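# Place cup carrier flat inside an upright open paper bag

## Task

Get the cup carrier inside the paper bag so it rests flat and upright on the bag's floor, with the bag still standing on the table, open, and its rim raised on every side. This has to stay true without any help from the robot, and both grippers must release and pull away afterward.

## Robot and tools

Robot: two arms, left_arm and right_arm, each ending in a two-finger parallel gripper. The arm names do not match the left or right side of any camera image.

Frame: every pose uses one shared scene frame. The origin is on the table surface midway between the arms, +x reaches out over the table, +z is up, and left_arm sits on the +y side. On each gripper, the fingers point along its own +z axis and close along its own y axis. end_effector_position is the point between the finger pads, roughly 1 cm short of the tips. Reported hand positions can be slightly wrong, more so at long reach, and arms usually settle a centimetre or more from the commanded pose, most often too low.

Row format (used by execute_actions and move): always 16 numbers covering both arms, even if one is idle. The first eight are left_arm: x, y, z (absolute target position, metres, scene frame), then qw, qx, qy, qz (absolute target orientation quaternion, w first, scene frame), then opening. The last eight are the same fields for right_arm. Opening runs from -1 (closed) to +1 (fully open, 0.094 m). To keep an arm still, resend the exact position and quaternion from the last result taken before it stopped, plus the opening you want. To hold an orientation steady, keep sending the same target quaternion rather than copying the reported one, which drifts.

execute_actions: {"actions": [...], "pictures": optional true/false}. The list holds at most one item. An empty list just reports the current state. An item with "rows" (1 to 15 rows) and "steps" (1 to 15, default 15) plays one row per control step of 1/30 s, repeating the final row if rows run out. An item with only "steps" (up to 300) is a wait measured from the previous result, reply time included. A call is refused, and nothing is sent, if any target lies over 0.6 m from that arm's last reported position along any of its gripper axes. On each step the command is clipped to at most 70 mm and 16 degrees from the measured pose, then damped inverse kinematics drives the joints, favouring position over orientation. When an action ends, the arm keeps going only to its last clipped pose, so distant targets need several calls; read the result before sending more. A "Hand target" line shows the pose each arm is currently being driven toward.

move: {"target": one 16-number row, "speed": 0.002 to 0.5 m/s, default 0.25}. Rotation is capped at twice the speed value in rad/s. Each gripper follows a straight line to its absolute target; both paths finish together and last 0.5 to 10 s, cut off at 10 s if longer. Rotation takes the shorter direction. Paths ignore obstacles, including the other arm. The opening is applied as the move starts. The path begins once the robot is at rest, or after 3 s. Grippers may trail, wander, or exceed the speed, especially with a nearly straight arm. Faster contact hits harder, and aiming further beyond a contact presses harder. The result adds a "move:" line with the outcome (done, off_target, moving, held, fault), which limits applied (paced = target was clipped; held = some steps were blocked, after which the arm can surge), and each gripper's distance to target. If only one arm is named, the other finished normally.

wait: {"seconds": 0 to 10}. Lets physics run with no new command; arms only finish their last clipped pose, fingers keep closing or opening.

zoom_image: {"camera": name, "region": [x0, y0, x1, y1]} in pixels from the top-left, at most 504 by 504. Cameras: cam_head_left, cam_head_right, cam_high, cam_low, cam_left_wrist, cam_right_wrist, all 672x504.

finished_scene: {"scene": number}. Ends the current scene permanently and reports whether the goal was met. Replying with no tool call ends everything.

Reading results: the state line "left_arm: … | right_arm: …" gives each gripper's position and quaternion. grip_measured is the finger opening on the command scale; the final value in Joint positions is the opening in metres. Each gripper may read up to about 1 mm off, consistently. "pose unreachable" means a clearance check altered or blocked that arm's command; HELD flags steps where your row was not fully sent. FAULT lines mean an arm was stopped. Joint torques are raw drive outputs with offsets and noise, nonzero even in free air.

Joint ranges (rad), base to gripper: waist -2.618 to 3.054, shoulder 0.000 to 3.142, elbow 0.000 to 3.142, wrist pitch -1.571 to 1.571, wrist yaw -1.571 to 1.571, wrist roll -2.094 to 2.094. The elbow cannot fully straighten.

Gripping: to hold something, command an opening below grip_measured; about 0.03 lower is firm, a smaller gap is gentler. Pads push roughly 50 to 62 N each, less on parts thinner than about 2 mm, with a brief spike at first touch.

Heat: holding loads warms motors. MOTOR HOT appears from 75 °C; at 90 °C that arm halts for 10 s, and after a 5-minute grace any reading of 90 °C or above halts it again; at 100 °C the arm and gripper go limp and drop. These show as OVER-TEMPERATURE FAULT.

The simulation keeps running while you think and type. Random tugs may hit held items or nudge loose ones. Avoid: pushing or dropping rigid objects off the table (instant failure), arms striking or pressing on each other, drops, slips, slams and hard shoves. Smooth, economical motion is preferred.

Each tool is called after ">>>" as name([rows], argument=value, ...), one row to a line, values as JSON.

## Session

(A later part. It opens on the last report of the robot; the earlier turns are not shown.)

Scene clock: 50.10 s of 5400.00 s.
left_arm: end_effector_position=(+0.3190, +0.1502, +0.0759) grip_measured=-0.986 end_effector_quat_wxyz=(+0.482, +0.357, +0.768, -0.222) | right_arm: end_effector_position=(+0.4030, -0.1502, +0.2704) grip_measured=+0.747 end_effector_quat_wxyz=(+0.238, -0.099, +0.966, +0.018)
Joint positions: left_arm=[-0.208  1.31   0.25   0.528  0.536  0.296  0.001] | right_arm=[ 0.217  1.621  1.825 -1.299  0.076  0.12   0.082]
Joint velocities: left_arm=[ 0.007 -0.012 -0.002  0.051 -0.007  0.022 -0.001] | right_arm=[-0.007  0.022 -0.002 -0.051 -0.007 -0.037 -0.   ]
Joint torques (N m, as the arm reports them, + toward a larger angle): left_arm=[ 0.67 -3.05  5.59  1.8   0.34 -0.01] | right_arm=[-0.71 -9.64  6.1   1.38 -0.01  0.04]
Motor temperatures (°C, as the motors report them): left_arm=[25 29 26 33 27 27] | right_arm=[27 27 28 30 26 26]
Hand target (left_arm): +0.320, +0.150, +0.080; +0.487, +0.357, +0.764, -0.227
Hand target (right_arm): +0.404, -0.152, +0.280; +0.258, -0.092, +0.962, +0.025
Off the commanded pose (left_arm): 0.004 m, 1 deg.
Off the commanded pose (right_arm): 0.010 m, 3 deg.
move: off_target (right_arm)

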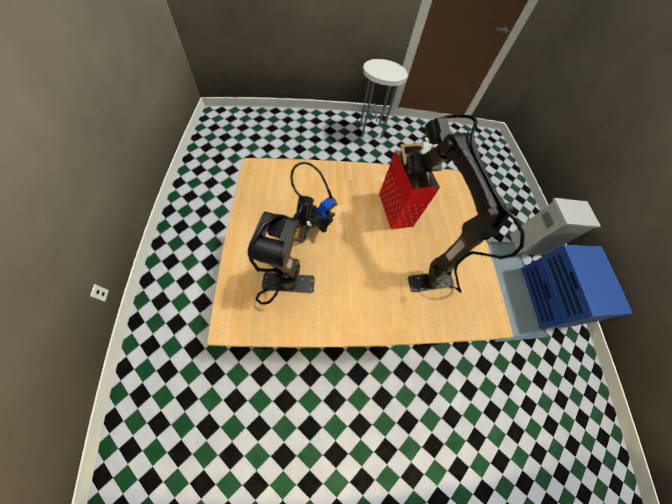

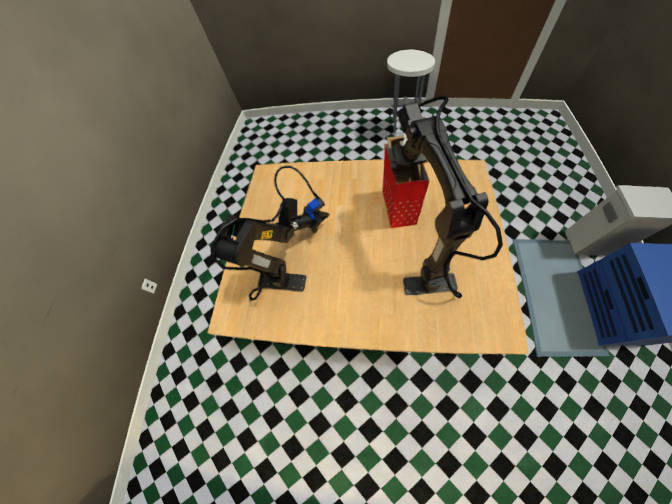

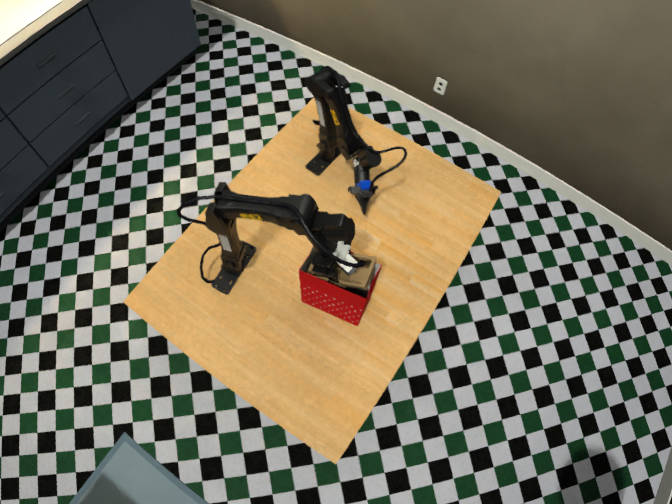

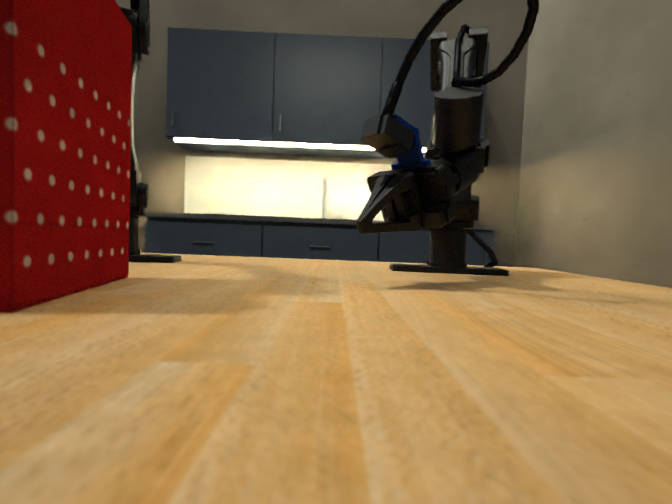

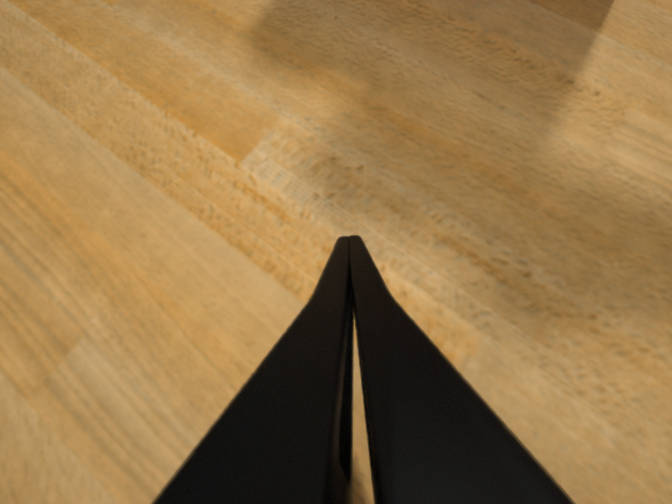

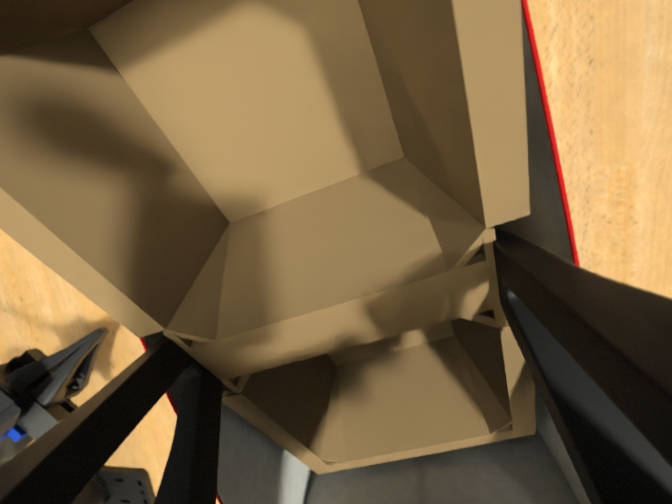

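>>> move(target=[0.32,0.15,0.08,0.487,0.357,0.764,-0.227,-1,0.405,-0.154,0.22,0.216,-0.094,0.972,0.021,0.7], speed=0.05)

>>> zoom_image(camera="cam_high", region=[260,190,420,330])

Scene clock: 55.40 s of 5400.00 s.
left_arm: end_effector_position=(+0.3190, +0.1502, +0.0759) grip_measured=-0.986 end_effector_quat_wxyz=(+0.482, +0.357, +0.768, -0.222) | right_arm: end_effector_position=(+0.4017, -0.1514, +0.2108) grip_measured=+0.747 end_effector_quat_wxyz=(+0.196, -0.099, +0.976, +0.015)
Joint positions: left_arm=[-0.208  1.31   0.25   0.528  0.536  0.296  0.001] | right_arm=[ 0.207  1.621  1.613 -1.172  0.059  0.12   0.082]
Joint velocities: left_arm=[-0.007 -0.007 -0.012 -0.022  0.037 -0.007 -0.   ] | right_arm=[-0.012  0.007  0.017 -0.022 -0.007 -0.022  0.001]
Joint torques (N m, as the arm reports them, + toward a larger angle): left_arm=[ 0.69 -3.04  5.47  1.8   0.33 -0.02] | right_arm=[-1.05 -9.94  6.46  1.21 -0.02 -0.02]
Motor temperatures (°C, as the motors report them): left_arm=[25 28 26 34 27 27] | right_arm=[27 27 28 30 26 26]
Hand target (left_arm): +0.320, +0.150, +0.080; +0.487, +0.357, +0.764, -0.227
Hand target (right_arm): +0.404, -0.154, +0.220; +0.216, -0.094, +0.972, +0.021
Off the commanded pose (left_arm): 0.004 m, 1 deg.
Off the commanded pose (right_arm): 0.010 m, 3 deg.
After step 90, 0.87 s passed at rest.
move: off_target (right_arm)

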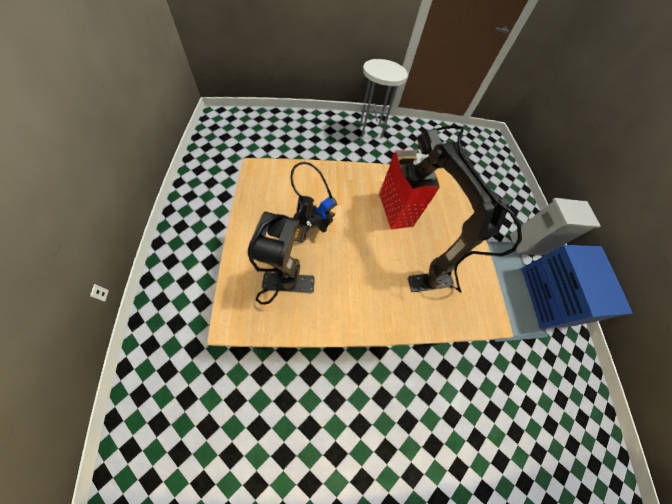

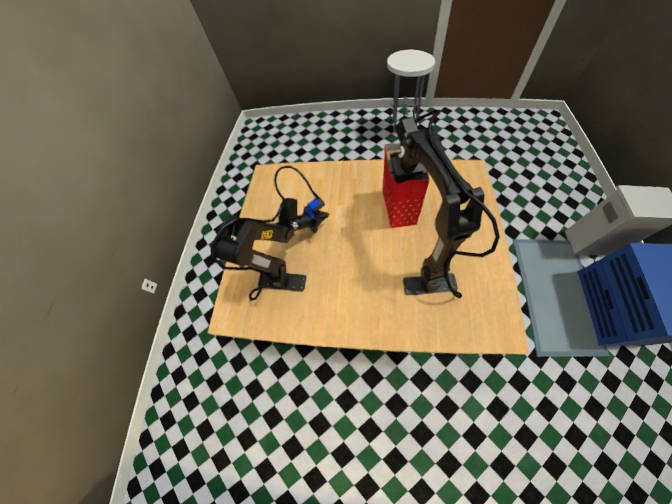

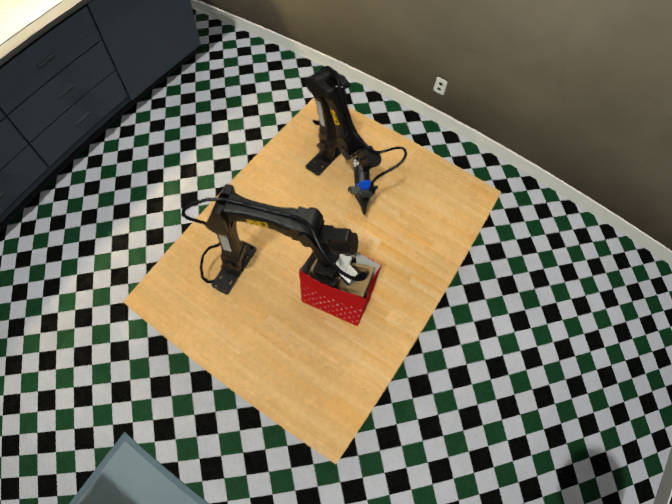

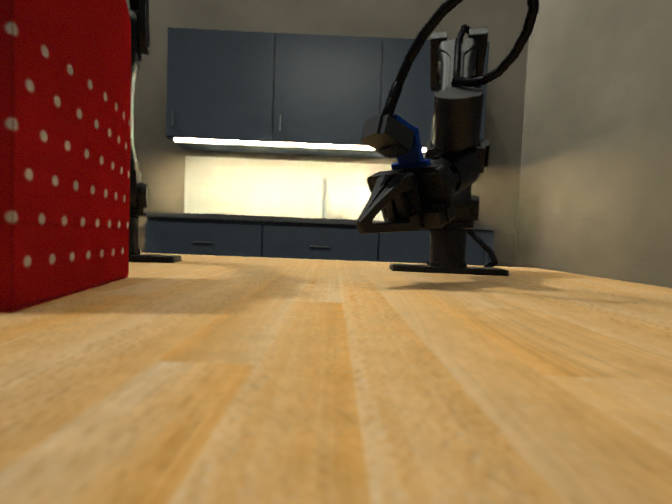

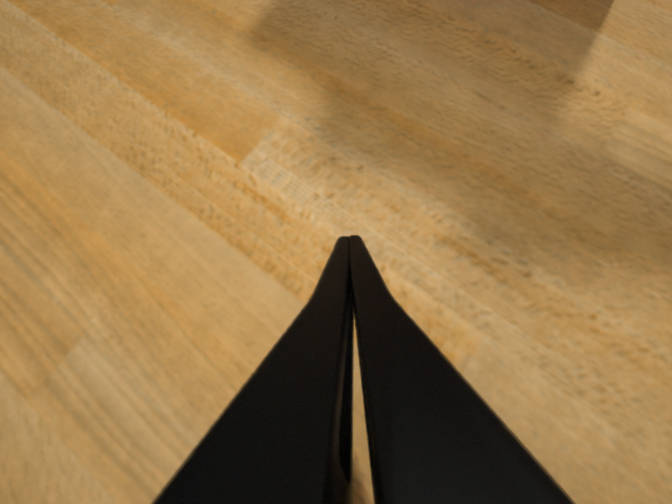

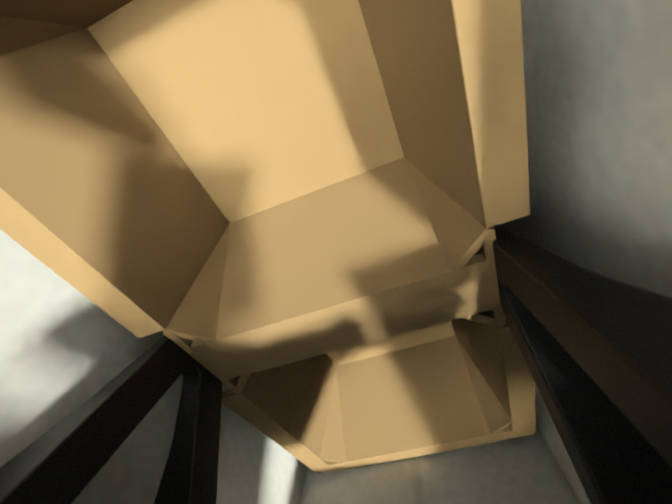

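Region (260, 190, 420, 330) of cam_high's 672x504 image, scaled by 3.150, with more detail than that image has; it fills the top 441 rows of this view, and the rest is white.

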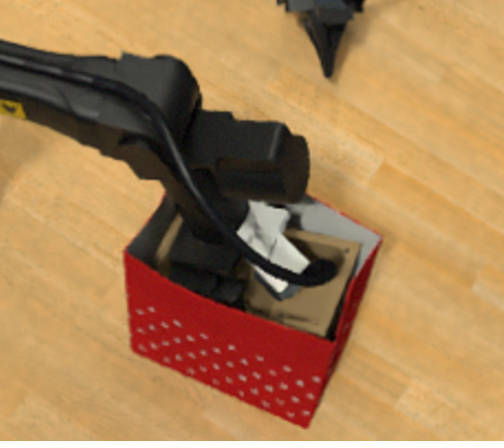

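>>> move(target=[0.32,0.15,0.08,0.487,0.357,0.764,-0.227,-1,0.41,-0.152,0.12,0.05,-0.096,0.994,0.005,0.7], speed=0.06)

>>> zoom_image(camera="cam_high", region=[260,190,420,330])

Scene clock: 60.93 s of 5400.00 s.
left_arm: end_effector_position=(+0.3190, +0.1502, +0.0759) grip_measured=-0.986 end_effector_quat_wxyz=(+0.482, +0.357, +0.768, -0.222) | right_arm: end_effector_position=(+0.4034, -0.1505, +0.1155) grip_measured=+0.747 end_effector_quat_wxyz=(+0.046, -0.096, +0.994, +0.001)
Joint positions: left_arm=[-0.208  1.31   0.25   0.528  0.536  0.296  0.001] | right_arm=[ 0.188  1.881  1.613 -1.212  0.018  0.12   0.082]
Joint velocities: left_arm=[-0.007 -0.017 -0.017 -0.081  0.037  0.022 -0.002] | right_arm=[-0.012  0.002 -0.002 -0.007 -0.051  0.007  0.   ]
Joint torques (N m, as the arm reports them, + toward a larger angle): left_arm=[ 0.6  -3.02  5.45  1.78  0.35 -0.05] | right_arm=[-1.07 -9.28 10.01  0.24 -0.02 -0.05]
Motor temperatures (°C, as the motors report them): left_arm=[25 28 26 34 27 27] | right_arm=[27 27 28 29 25 26]
Hand target (left_arm): +0.320, +0.150, +0.080; +0.487, +0.357, +0.764, -0.227
Hand target (right_arm): +0.408, -0.152, +0.121; +0.050, -0.093, +0.994, +0.004
Off the commanded pose (left_arm): 0.004 m, 1 deg.
Off the commanded pose (right_arm): 0.008 m, 1 deg.
move: done

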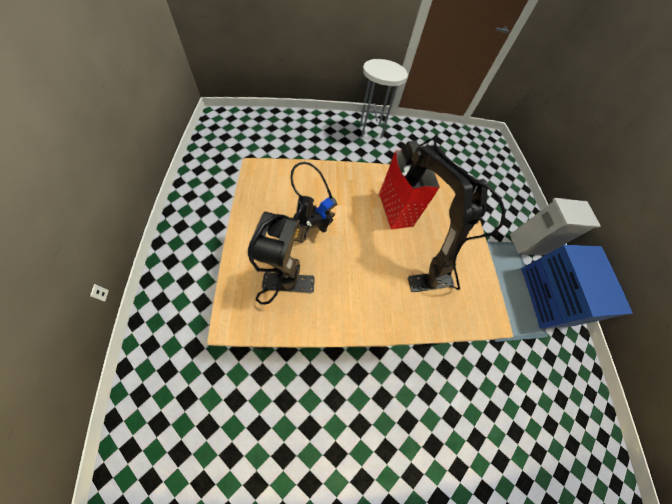

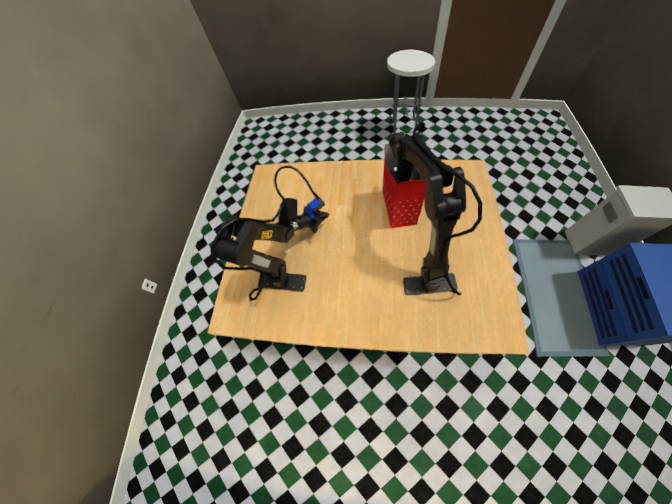

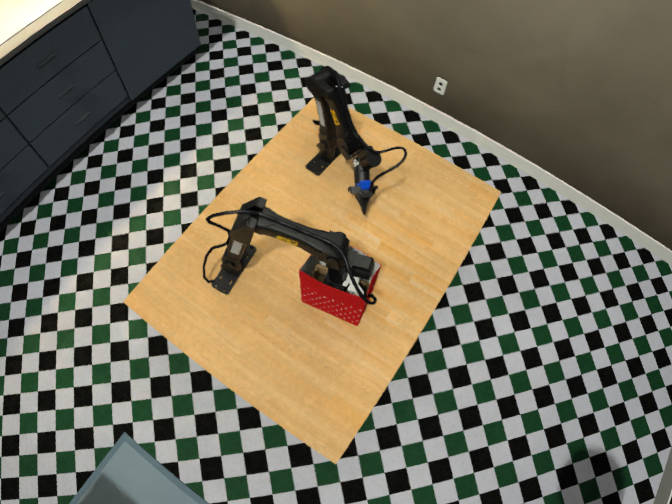

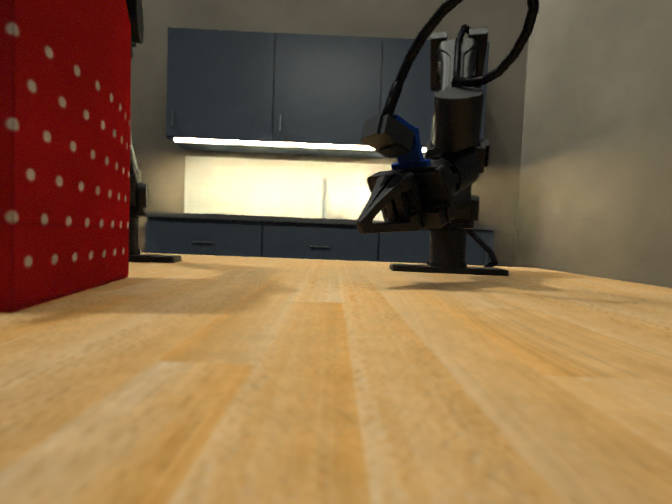

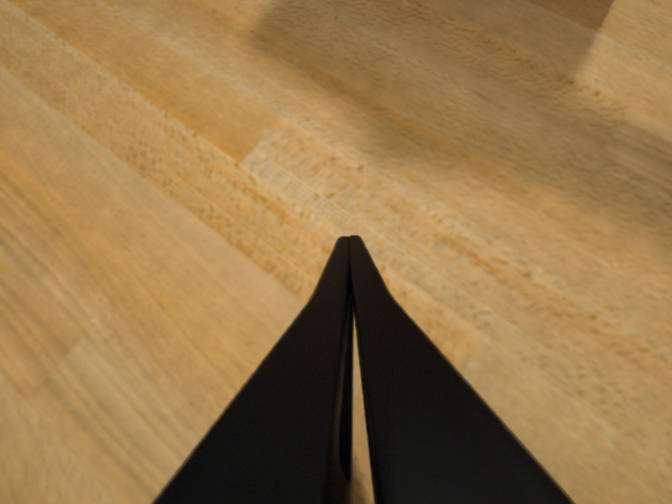

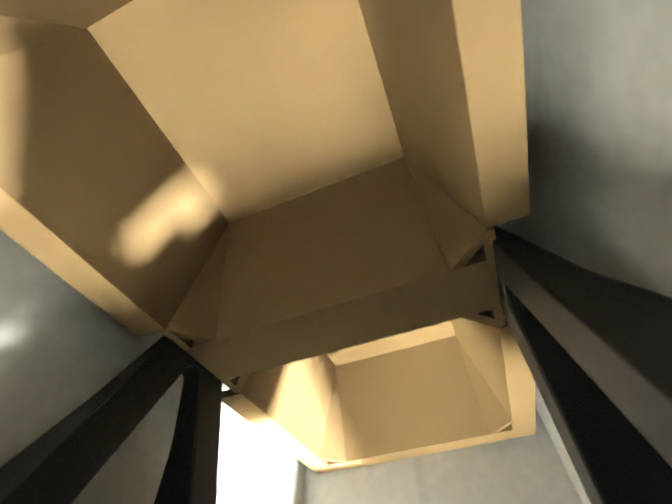

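Region (260, 190, 420, 330) of cam_high's 672x504 image, scaled by 3.150, with more detail than that image has; it fills the top 441 rows of this view, and the rest is white.

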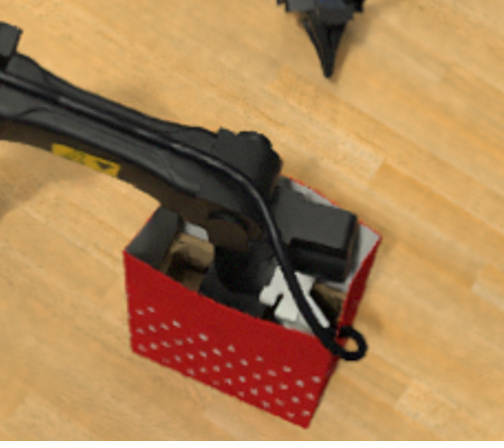

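>>> move(target=[0.32,0.15,0.08,0.487,0.357,0.764,-0.227,-1,0.412,-0.151,0.037,0.005,-0.096,0.995,0,0.7], speed=0.04)

Scene clock: 65.37 s of 5400.00 s.
left_arm: end_effector_position=(+0.3190, +0.1502, +0.0759) grip_measured=-0.986 end_effector_quat_wxyz=(+0.482, +0.357, +0.768, -0.222) | right_arm: end_effector_position=(+0.4080, -0.1474, +0.0430) grip_measured=+0.747 end_effector_quat_wxyz=(+0.005, -0.100, +0.995, -0.004)
Joint positions: left_arm=[-0.208  1.31   0.25   0.528  0.536  0.296  0.001] | right_arm=[ 0.188  2.021  1.521 -1.063  0.009  0.114  0.082]
Joint velocities: left_arm=[ 0.002  0.002  0.002 -0.081  0.051 -0.081  0.001] | right_arm=[ 0.002 -0.002 -0.002 -0.007 -0.081 -0.007 -0.   ]
Joint torques (N m, as the arm reports them, + toward a larger angle): left_arm=[ 0.66 -3.05  5.33  1.79  0.38 -0.05] | right_arm=[ -1.38 -10.17   5.62   0.41  -0.06  -0.06]
Motor temperatures (°C, as the motors report them): left_arm=[25 28 26 34 27 27] | right_arm=[27 27 28 29 25 26]
Hand target (left_arm): +0.320, +0.150, +0.080; +0.487, +0.357, +0.764, -0.227
Hand target (right_arm): +0.411, -0.151, +0.038; +0.005, -0.095, +0.995, -0.000
Off the commanded pose (left_arm): 0.004 m, 1 deg.
Off the commanded pose (right_arm): 0.008 m, 1 deg.
move: done

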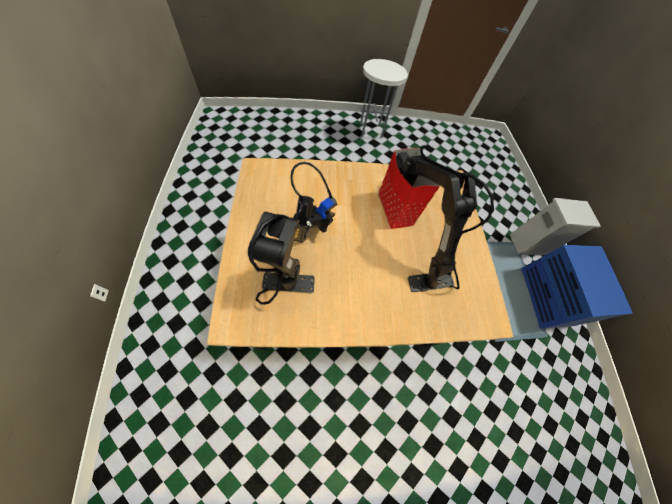

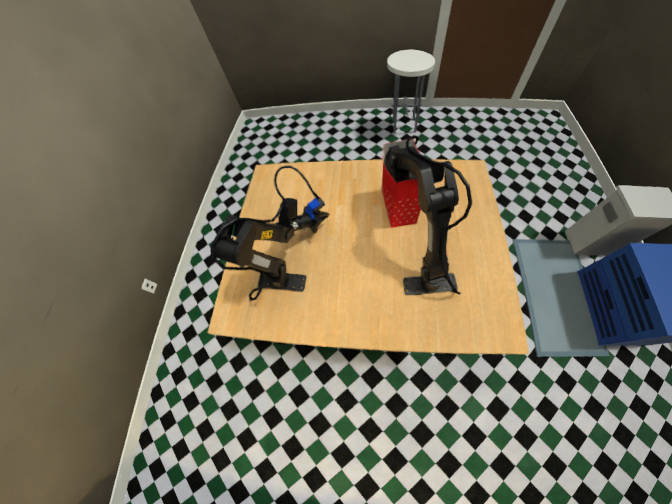

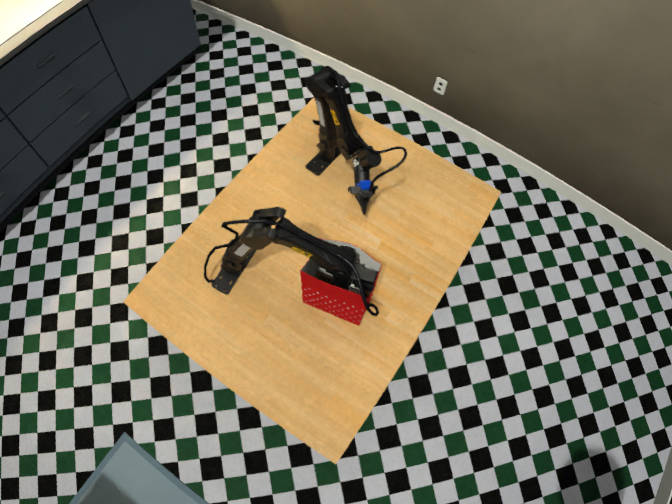

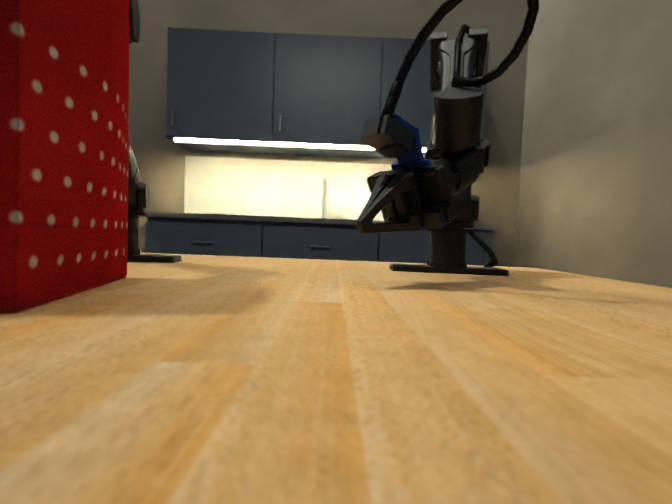

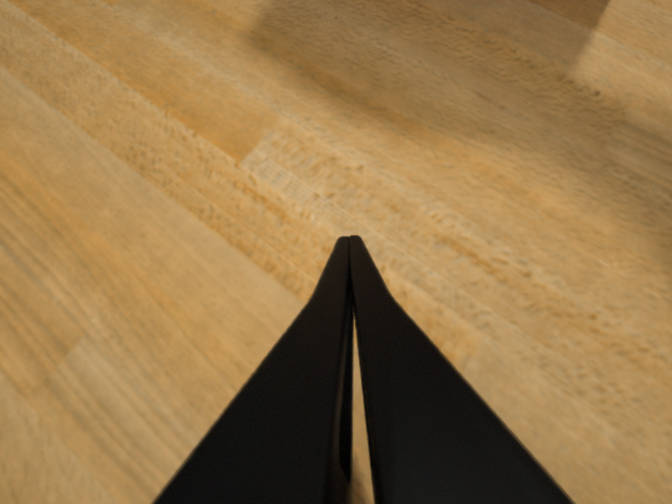

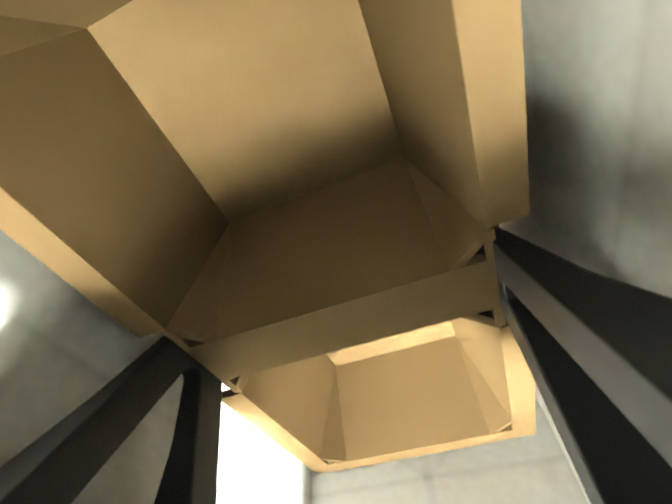

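>>> execute_actions([
  {"rows":[[0.32,0.15,0.08,0.487,0.357,0.764,-0.227,-1,0.412,-0.151,0.033,0.005,-0.096,0.995,0,0.7]],"steps":10},
], pictures=false)

>>> execute_actions([
  {"rows":[[0.32,0.15,0.08,0.487,0.357,0.764,-0.227,-1,0.412,-0.151,0.033,0.005,-0.096,0.995,0,0.87]],"steps":10},
], pictures=false)

>>> move(target=[0.32,0.15,0.08,0.487,0.357,0.764,-0.227,-1,0.412,-0.151,0.1,0.005,-0.096,0.995,0,0.87], speed=0.07)

Scene clock: 70.97 s of 5400.00 s.
left_arm: end_effector_position=(+0.3190, +0.1502, +0.0759) grip_measured=-0.986 end_effector_quat_wxyz=(+0.482, +0.357, +0.768, -0.222) | right_arm: end_effector_position=(+0.4107, -0.1463, +0.0431) grip_measured=+0.747 end_effector_quat_wxyz=(+0.010, -0.100, +0.995, -0.002)
Joint positions: left_arm=[-0.208  1.31   0.25   0.528  0.536  0.296  0.001] | right_arm=[ 0.188  2.021  1.521 -1.051  0.008  0.113  0.082]
Joint velocities: left_arm=[ 0.007  0.007  0.012  0.022  0.007 -0.007  0.002] | right_arm=[-0.007  0.012 -0.007 -0.007  0.007 -0.007  0.   ]
Joint torques (N m, as the arm reports them, + toward a larger angle): left_arm=[ 0.7  -3.06  5.42  1.75  0.38 -0.02] | right_arm=[-1.38 -9.26  5.28  0.45 -0.07 -0.07]
Motor temperatures (°C, as the motors report them): left_arm=[25 28 26 34 27 27] | right_arm=[27 27 28 28 25 26]
Hand target (left_arm): +0.320, +0.150, +0.080; +0.487, +0.357, +0.764, -0.227
Hand target (right_arm): +0.412, -0.151, +0.033; +0.005, -0.096, +0.995, +0.000
Off the commanded pose (left_arm): 0.004 m, 1 deg.
Off the commanded pose (right_arm): 0.011 m, 1 deg.
Steps of this call (steps 1 to 90: nothing new was sent; then 2.27 s passed at rest; steps 91 to 100: all 10 steps of this action). Readings (end_effector_position):
91: left_arm (+0.3190, +0.1502, +0.0759) | right_arm (+0.4086, -0.1471, +0.0430)
92: left_arm (+0.3190, +0.1502, +0.0759) | right_arm (+0.4091, -0.1469, +0.0430)
94: left_arm (+0.3190, +0.1502, +0.0759) | right_arm (+0.4101, -0.1465, +0.0431)
98: left_arm (+0.3190, +0.1502, +0.0759) | right_arm (+0.4107, -0.1463, +0.0431)
100: the state above

Scene clock: 71.30 s of 5400.00 s.
left_arm: end_effector_position=(+0.3190, +0.1502, +0.0759) grip_measured=-0.986 end_effector_quat_wxyz=(+0.482, +0.357, +0.768, -0.222) | right_arm: end_effector_position=(+0.4113, -0.1461, +0.0431) grip_measured=+0.868 end_effector_quat_wxyz=(+0.012, -0.100, +0.995, -0.002)
Joint positions: left_arm=[-0.208  1.31   0.25   0.528  0.536  0.296  0.001] | right_arm=[ 0.188  2.021  1.521 -1.048  0.008  0.113  0.088]
Joint velocities: left_arm=[-0.002  0.012 -0.007 -0.051  0.022  0.022 -0.001] | right_arm=[-0.012  0.002 -0.012 -0.081  0.051 -0.022 -0.   ]
Joint torques (N m, as the arm reports them, + toward a larger angle): left_arm=[ 0.62 -3.03  5.47  1.78  0.34 -0.04] | right_arm=[-1.39 -9.29  5.29  0.4  -0.06 -0.06]
Motor temperatures (°C, as the motors report them): left_arm=[25 28 26 34 27 27] | right_arm=[27 27 28 28 25 26]
Hand target (left_arm): +0.320, +0.150, +0.080; +0.487, +0.357, +0.764, -0.227
Hand target (right_arm): +0.412, -0.151, +0.033; +0.005, -0.096, +0.995, +0.000
Off the commanded pose (left_arm): 0.004 m, 1 deg.
Off the commanded pose (right_arm): 0.011 m, 1 deg.
Steps of this call (steps 1 to 10: all 10 steps of this action). Readings (end_effector_position):
1: left_arm (+0.3190, +0.1502, +0.0759) | right_arm (+0.4107, -0.1463, +0.0431)
2: left_arm (+0.3190, +0.1502, +0.0759) | right_arm (+0.4109, -0.1462, +0.0431)
4: left_arm (+0.3190, +0.1502, +0.0759) | right_arm (+0.4112, -0.1461, +0.0431)
8: left_arm (+0.3190, +0.1502, +0.0759) | right_arm (+0.4113, -0.1461, +0.0431)
10: the state above

Scene clock: 72.87 s of 5400.00 s.
left_arm: end_effector_position=(+0.3190, +0.1502, +0.0759) grip_measured=-0.986 end_effector_quat_wxyz=(+0.482, +0.357, +0.768, -0.222) | right_arm: end_effector_position=(+0.4076, -0.1473, +0.0849) grip_measured=+0.868 end_effector_quat_wxyz=(-0.011, -0.101, +0.995, -0.006)
Joint positions: left_arm=[-0.208  1.31   0.25   0.528  0.536  0.296  0.001] | right_arm=[ 0.188  2.021  1.689 -1.263  0.008  0.113  0.088]
Joint velocities: left_arm=[-0.012 -0.002  0.012  0.022 -0.022  0.007  0.001] | right_arm=[-0.007 -0.002 -0.012 -0.007 -0.081  0.022  0.001]
Joint torques (N m, as the arm reports them, + toward a larger angle): left_arm=[ 0.56 -3.02  5.41  1.78  0.36 -0.03] | right_arm=[ -1.37 -12.88   9.57  -0.04  -0.05  -0.06]
Motor temperatures (°C, as the motors report them): left_arm=[25 28 26 34 27 27] | right_arm=[27 28 28 28 25 26]
Hand target (left_arm): +0.320, +0.150, +0.080; +0.487, +0.357, +0.764, -0.227
Hand target (right_arm): +0.413, -0.151, +0.100; +0.005, -0.096, +0.995, -0.000
Off the commanded pose (left_arm): 0.004 m, 1 deg.
Off the commanded pose (right_arm): 0.016 m, 2 deg.
move: off_target (right_arm)

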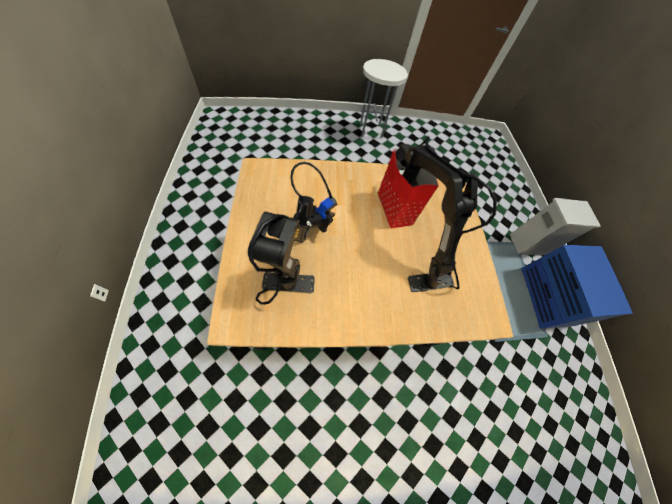

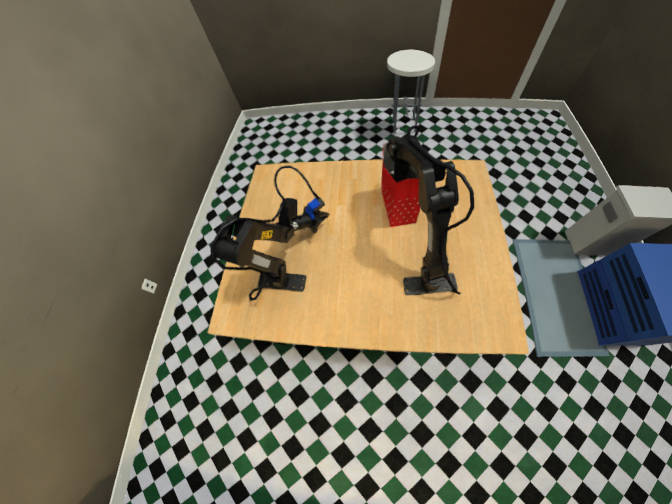

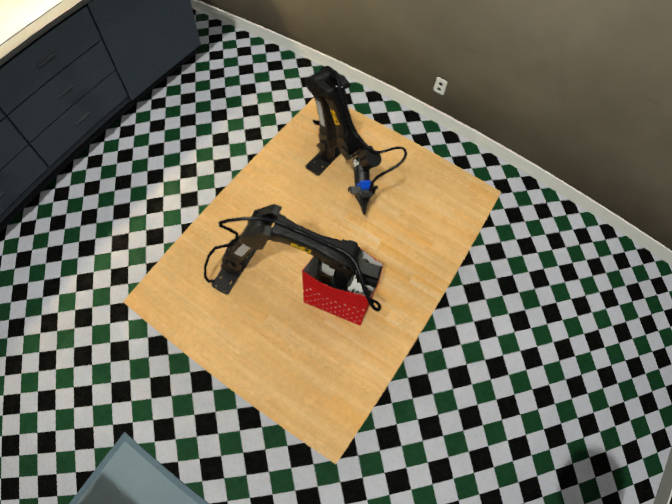

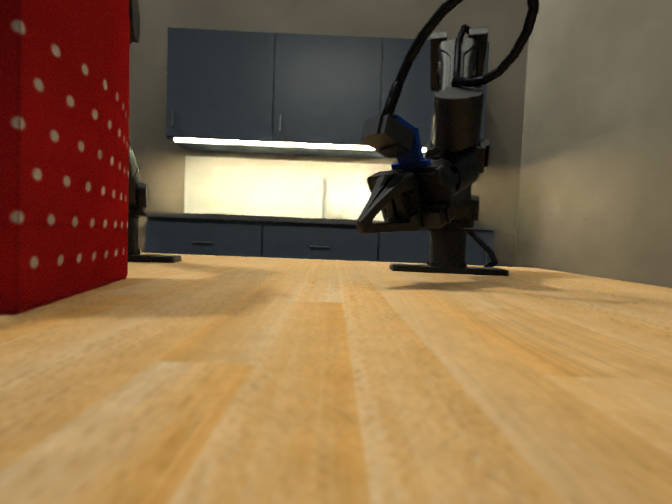

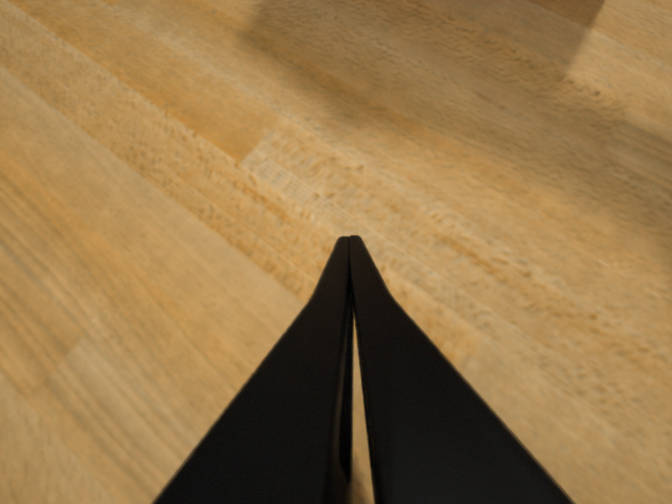

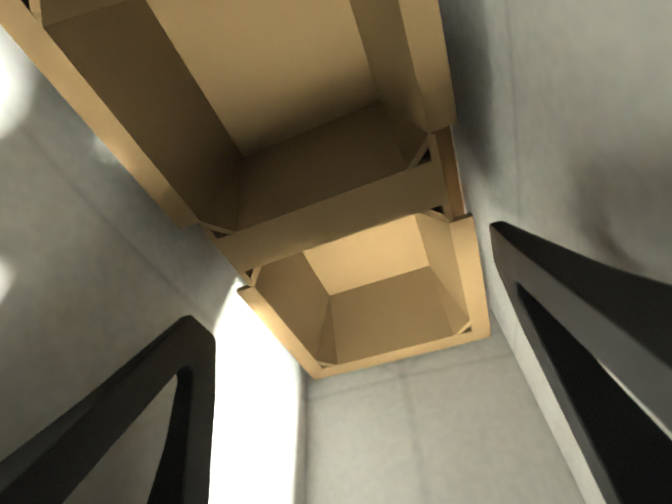

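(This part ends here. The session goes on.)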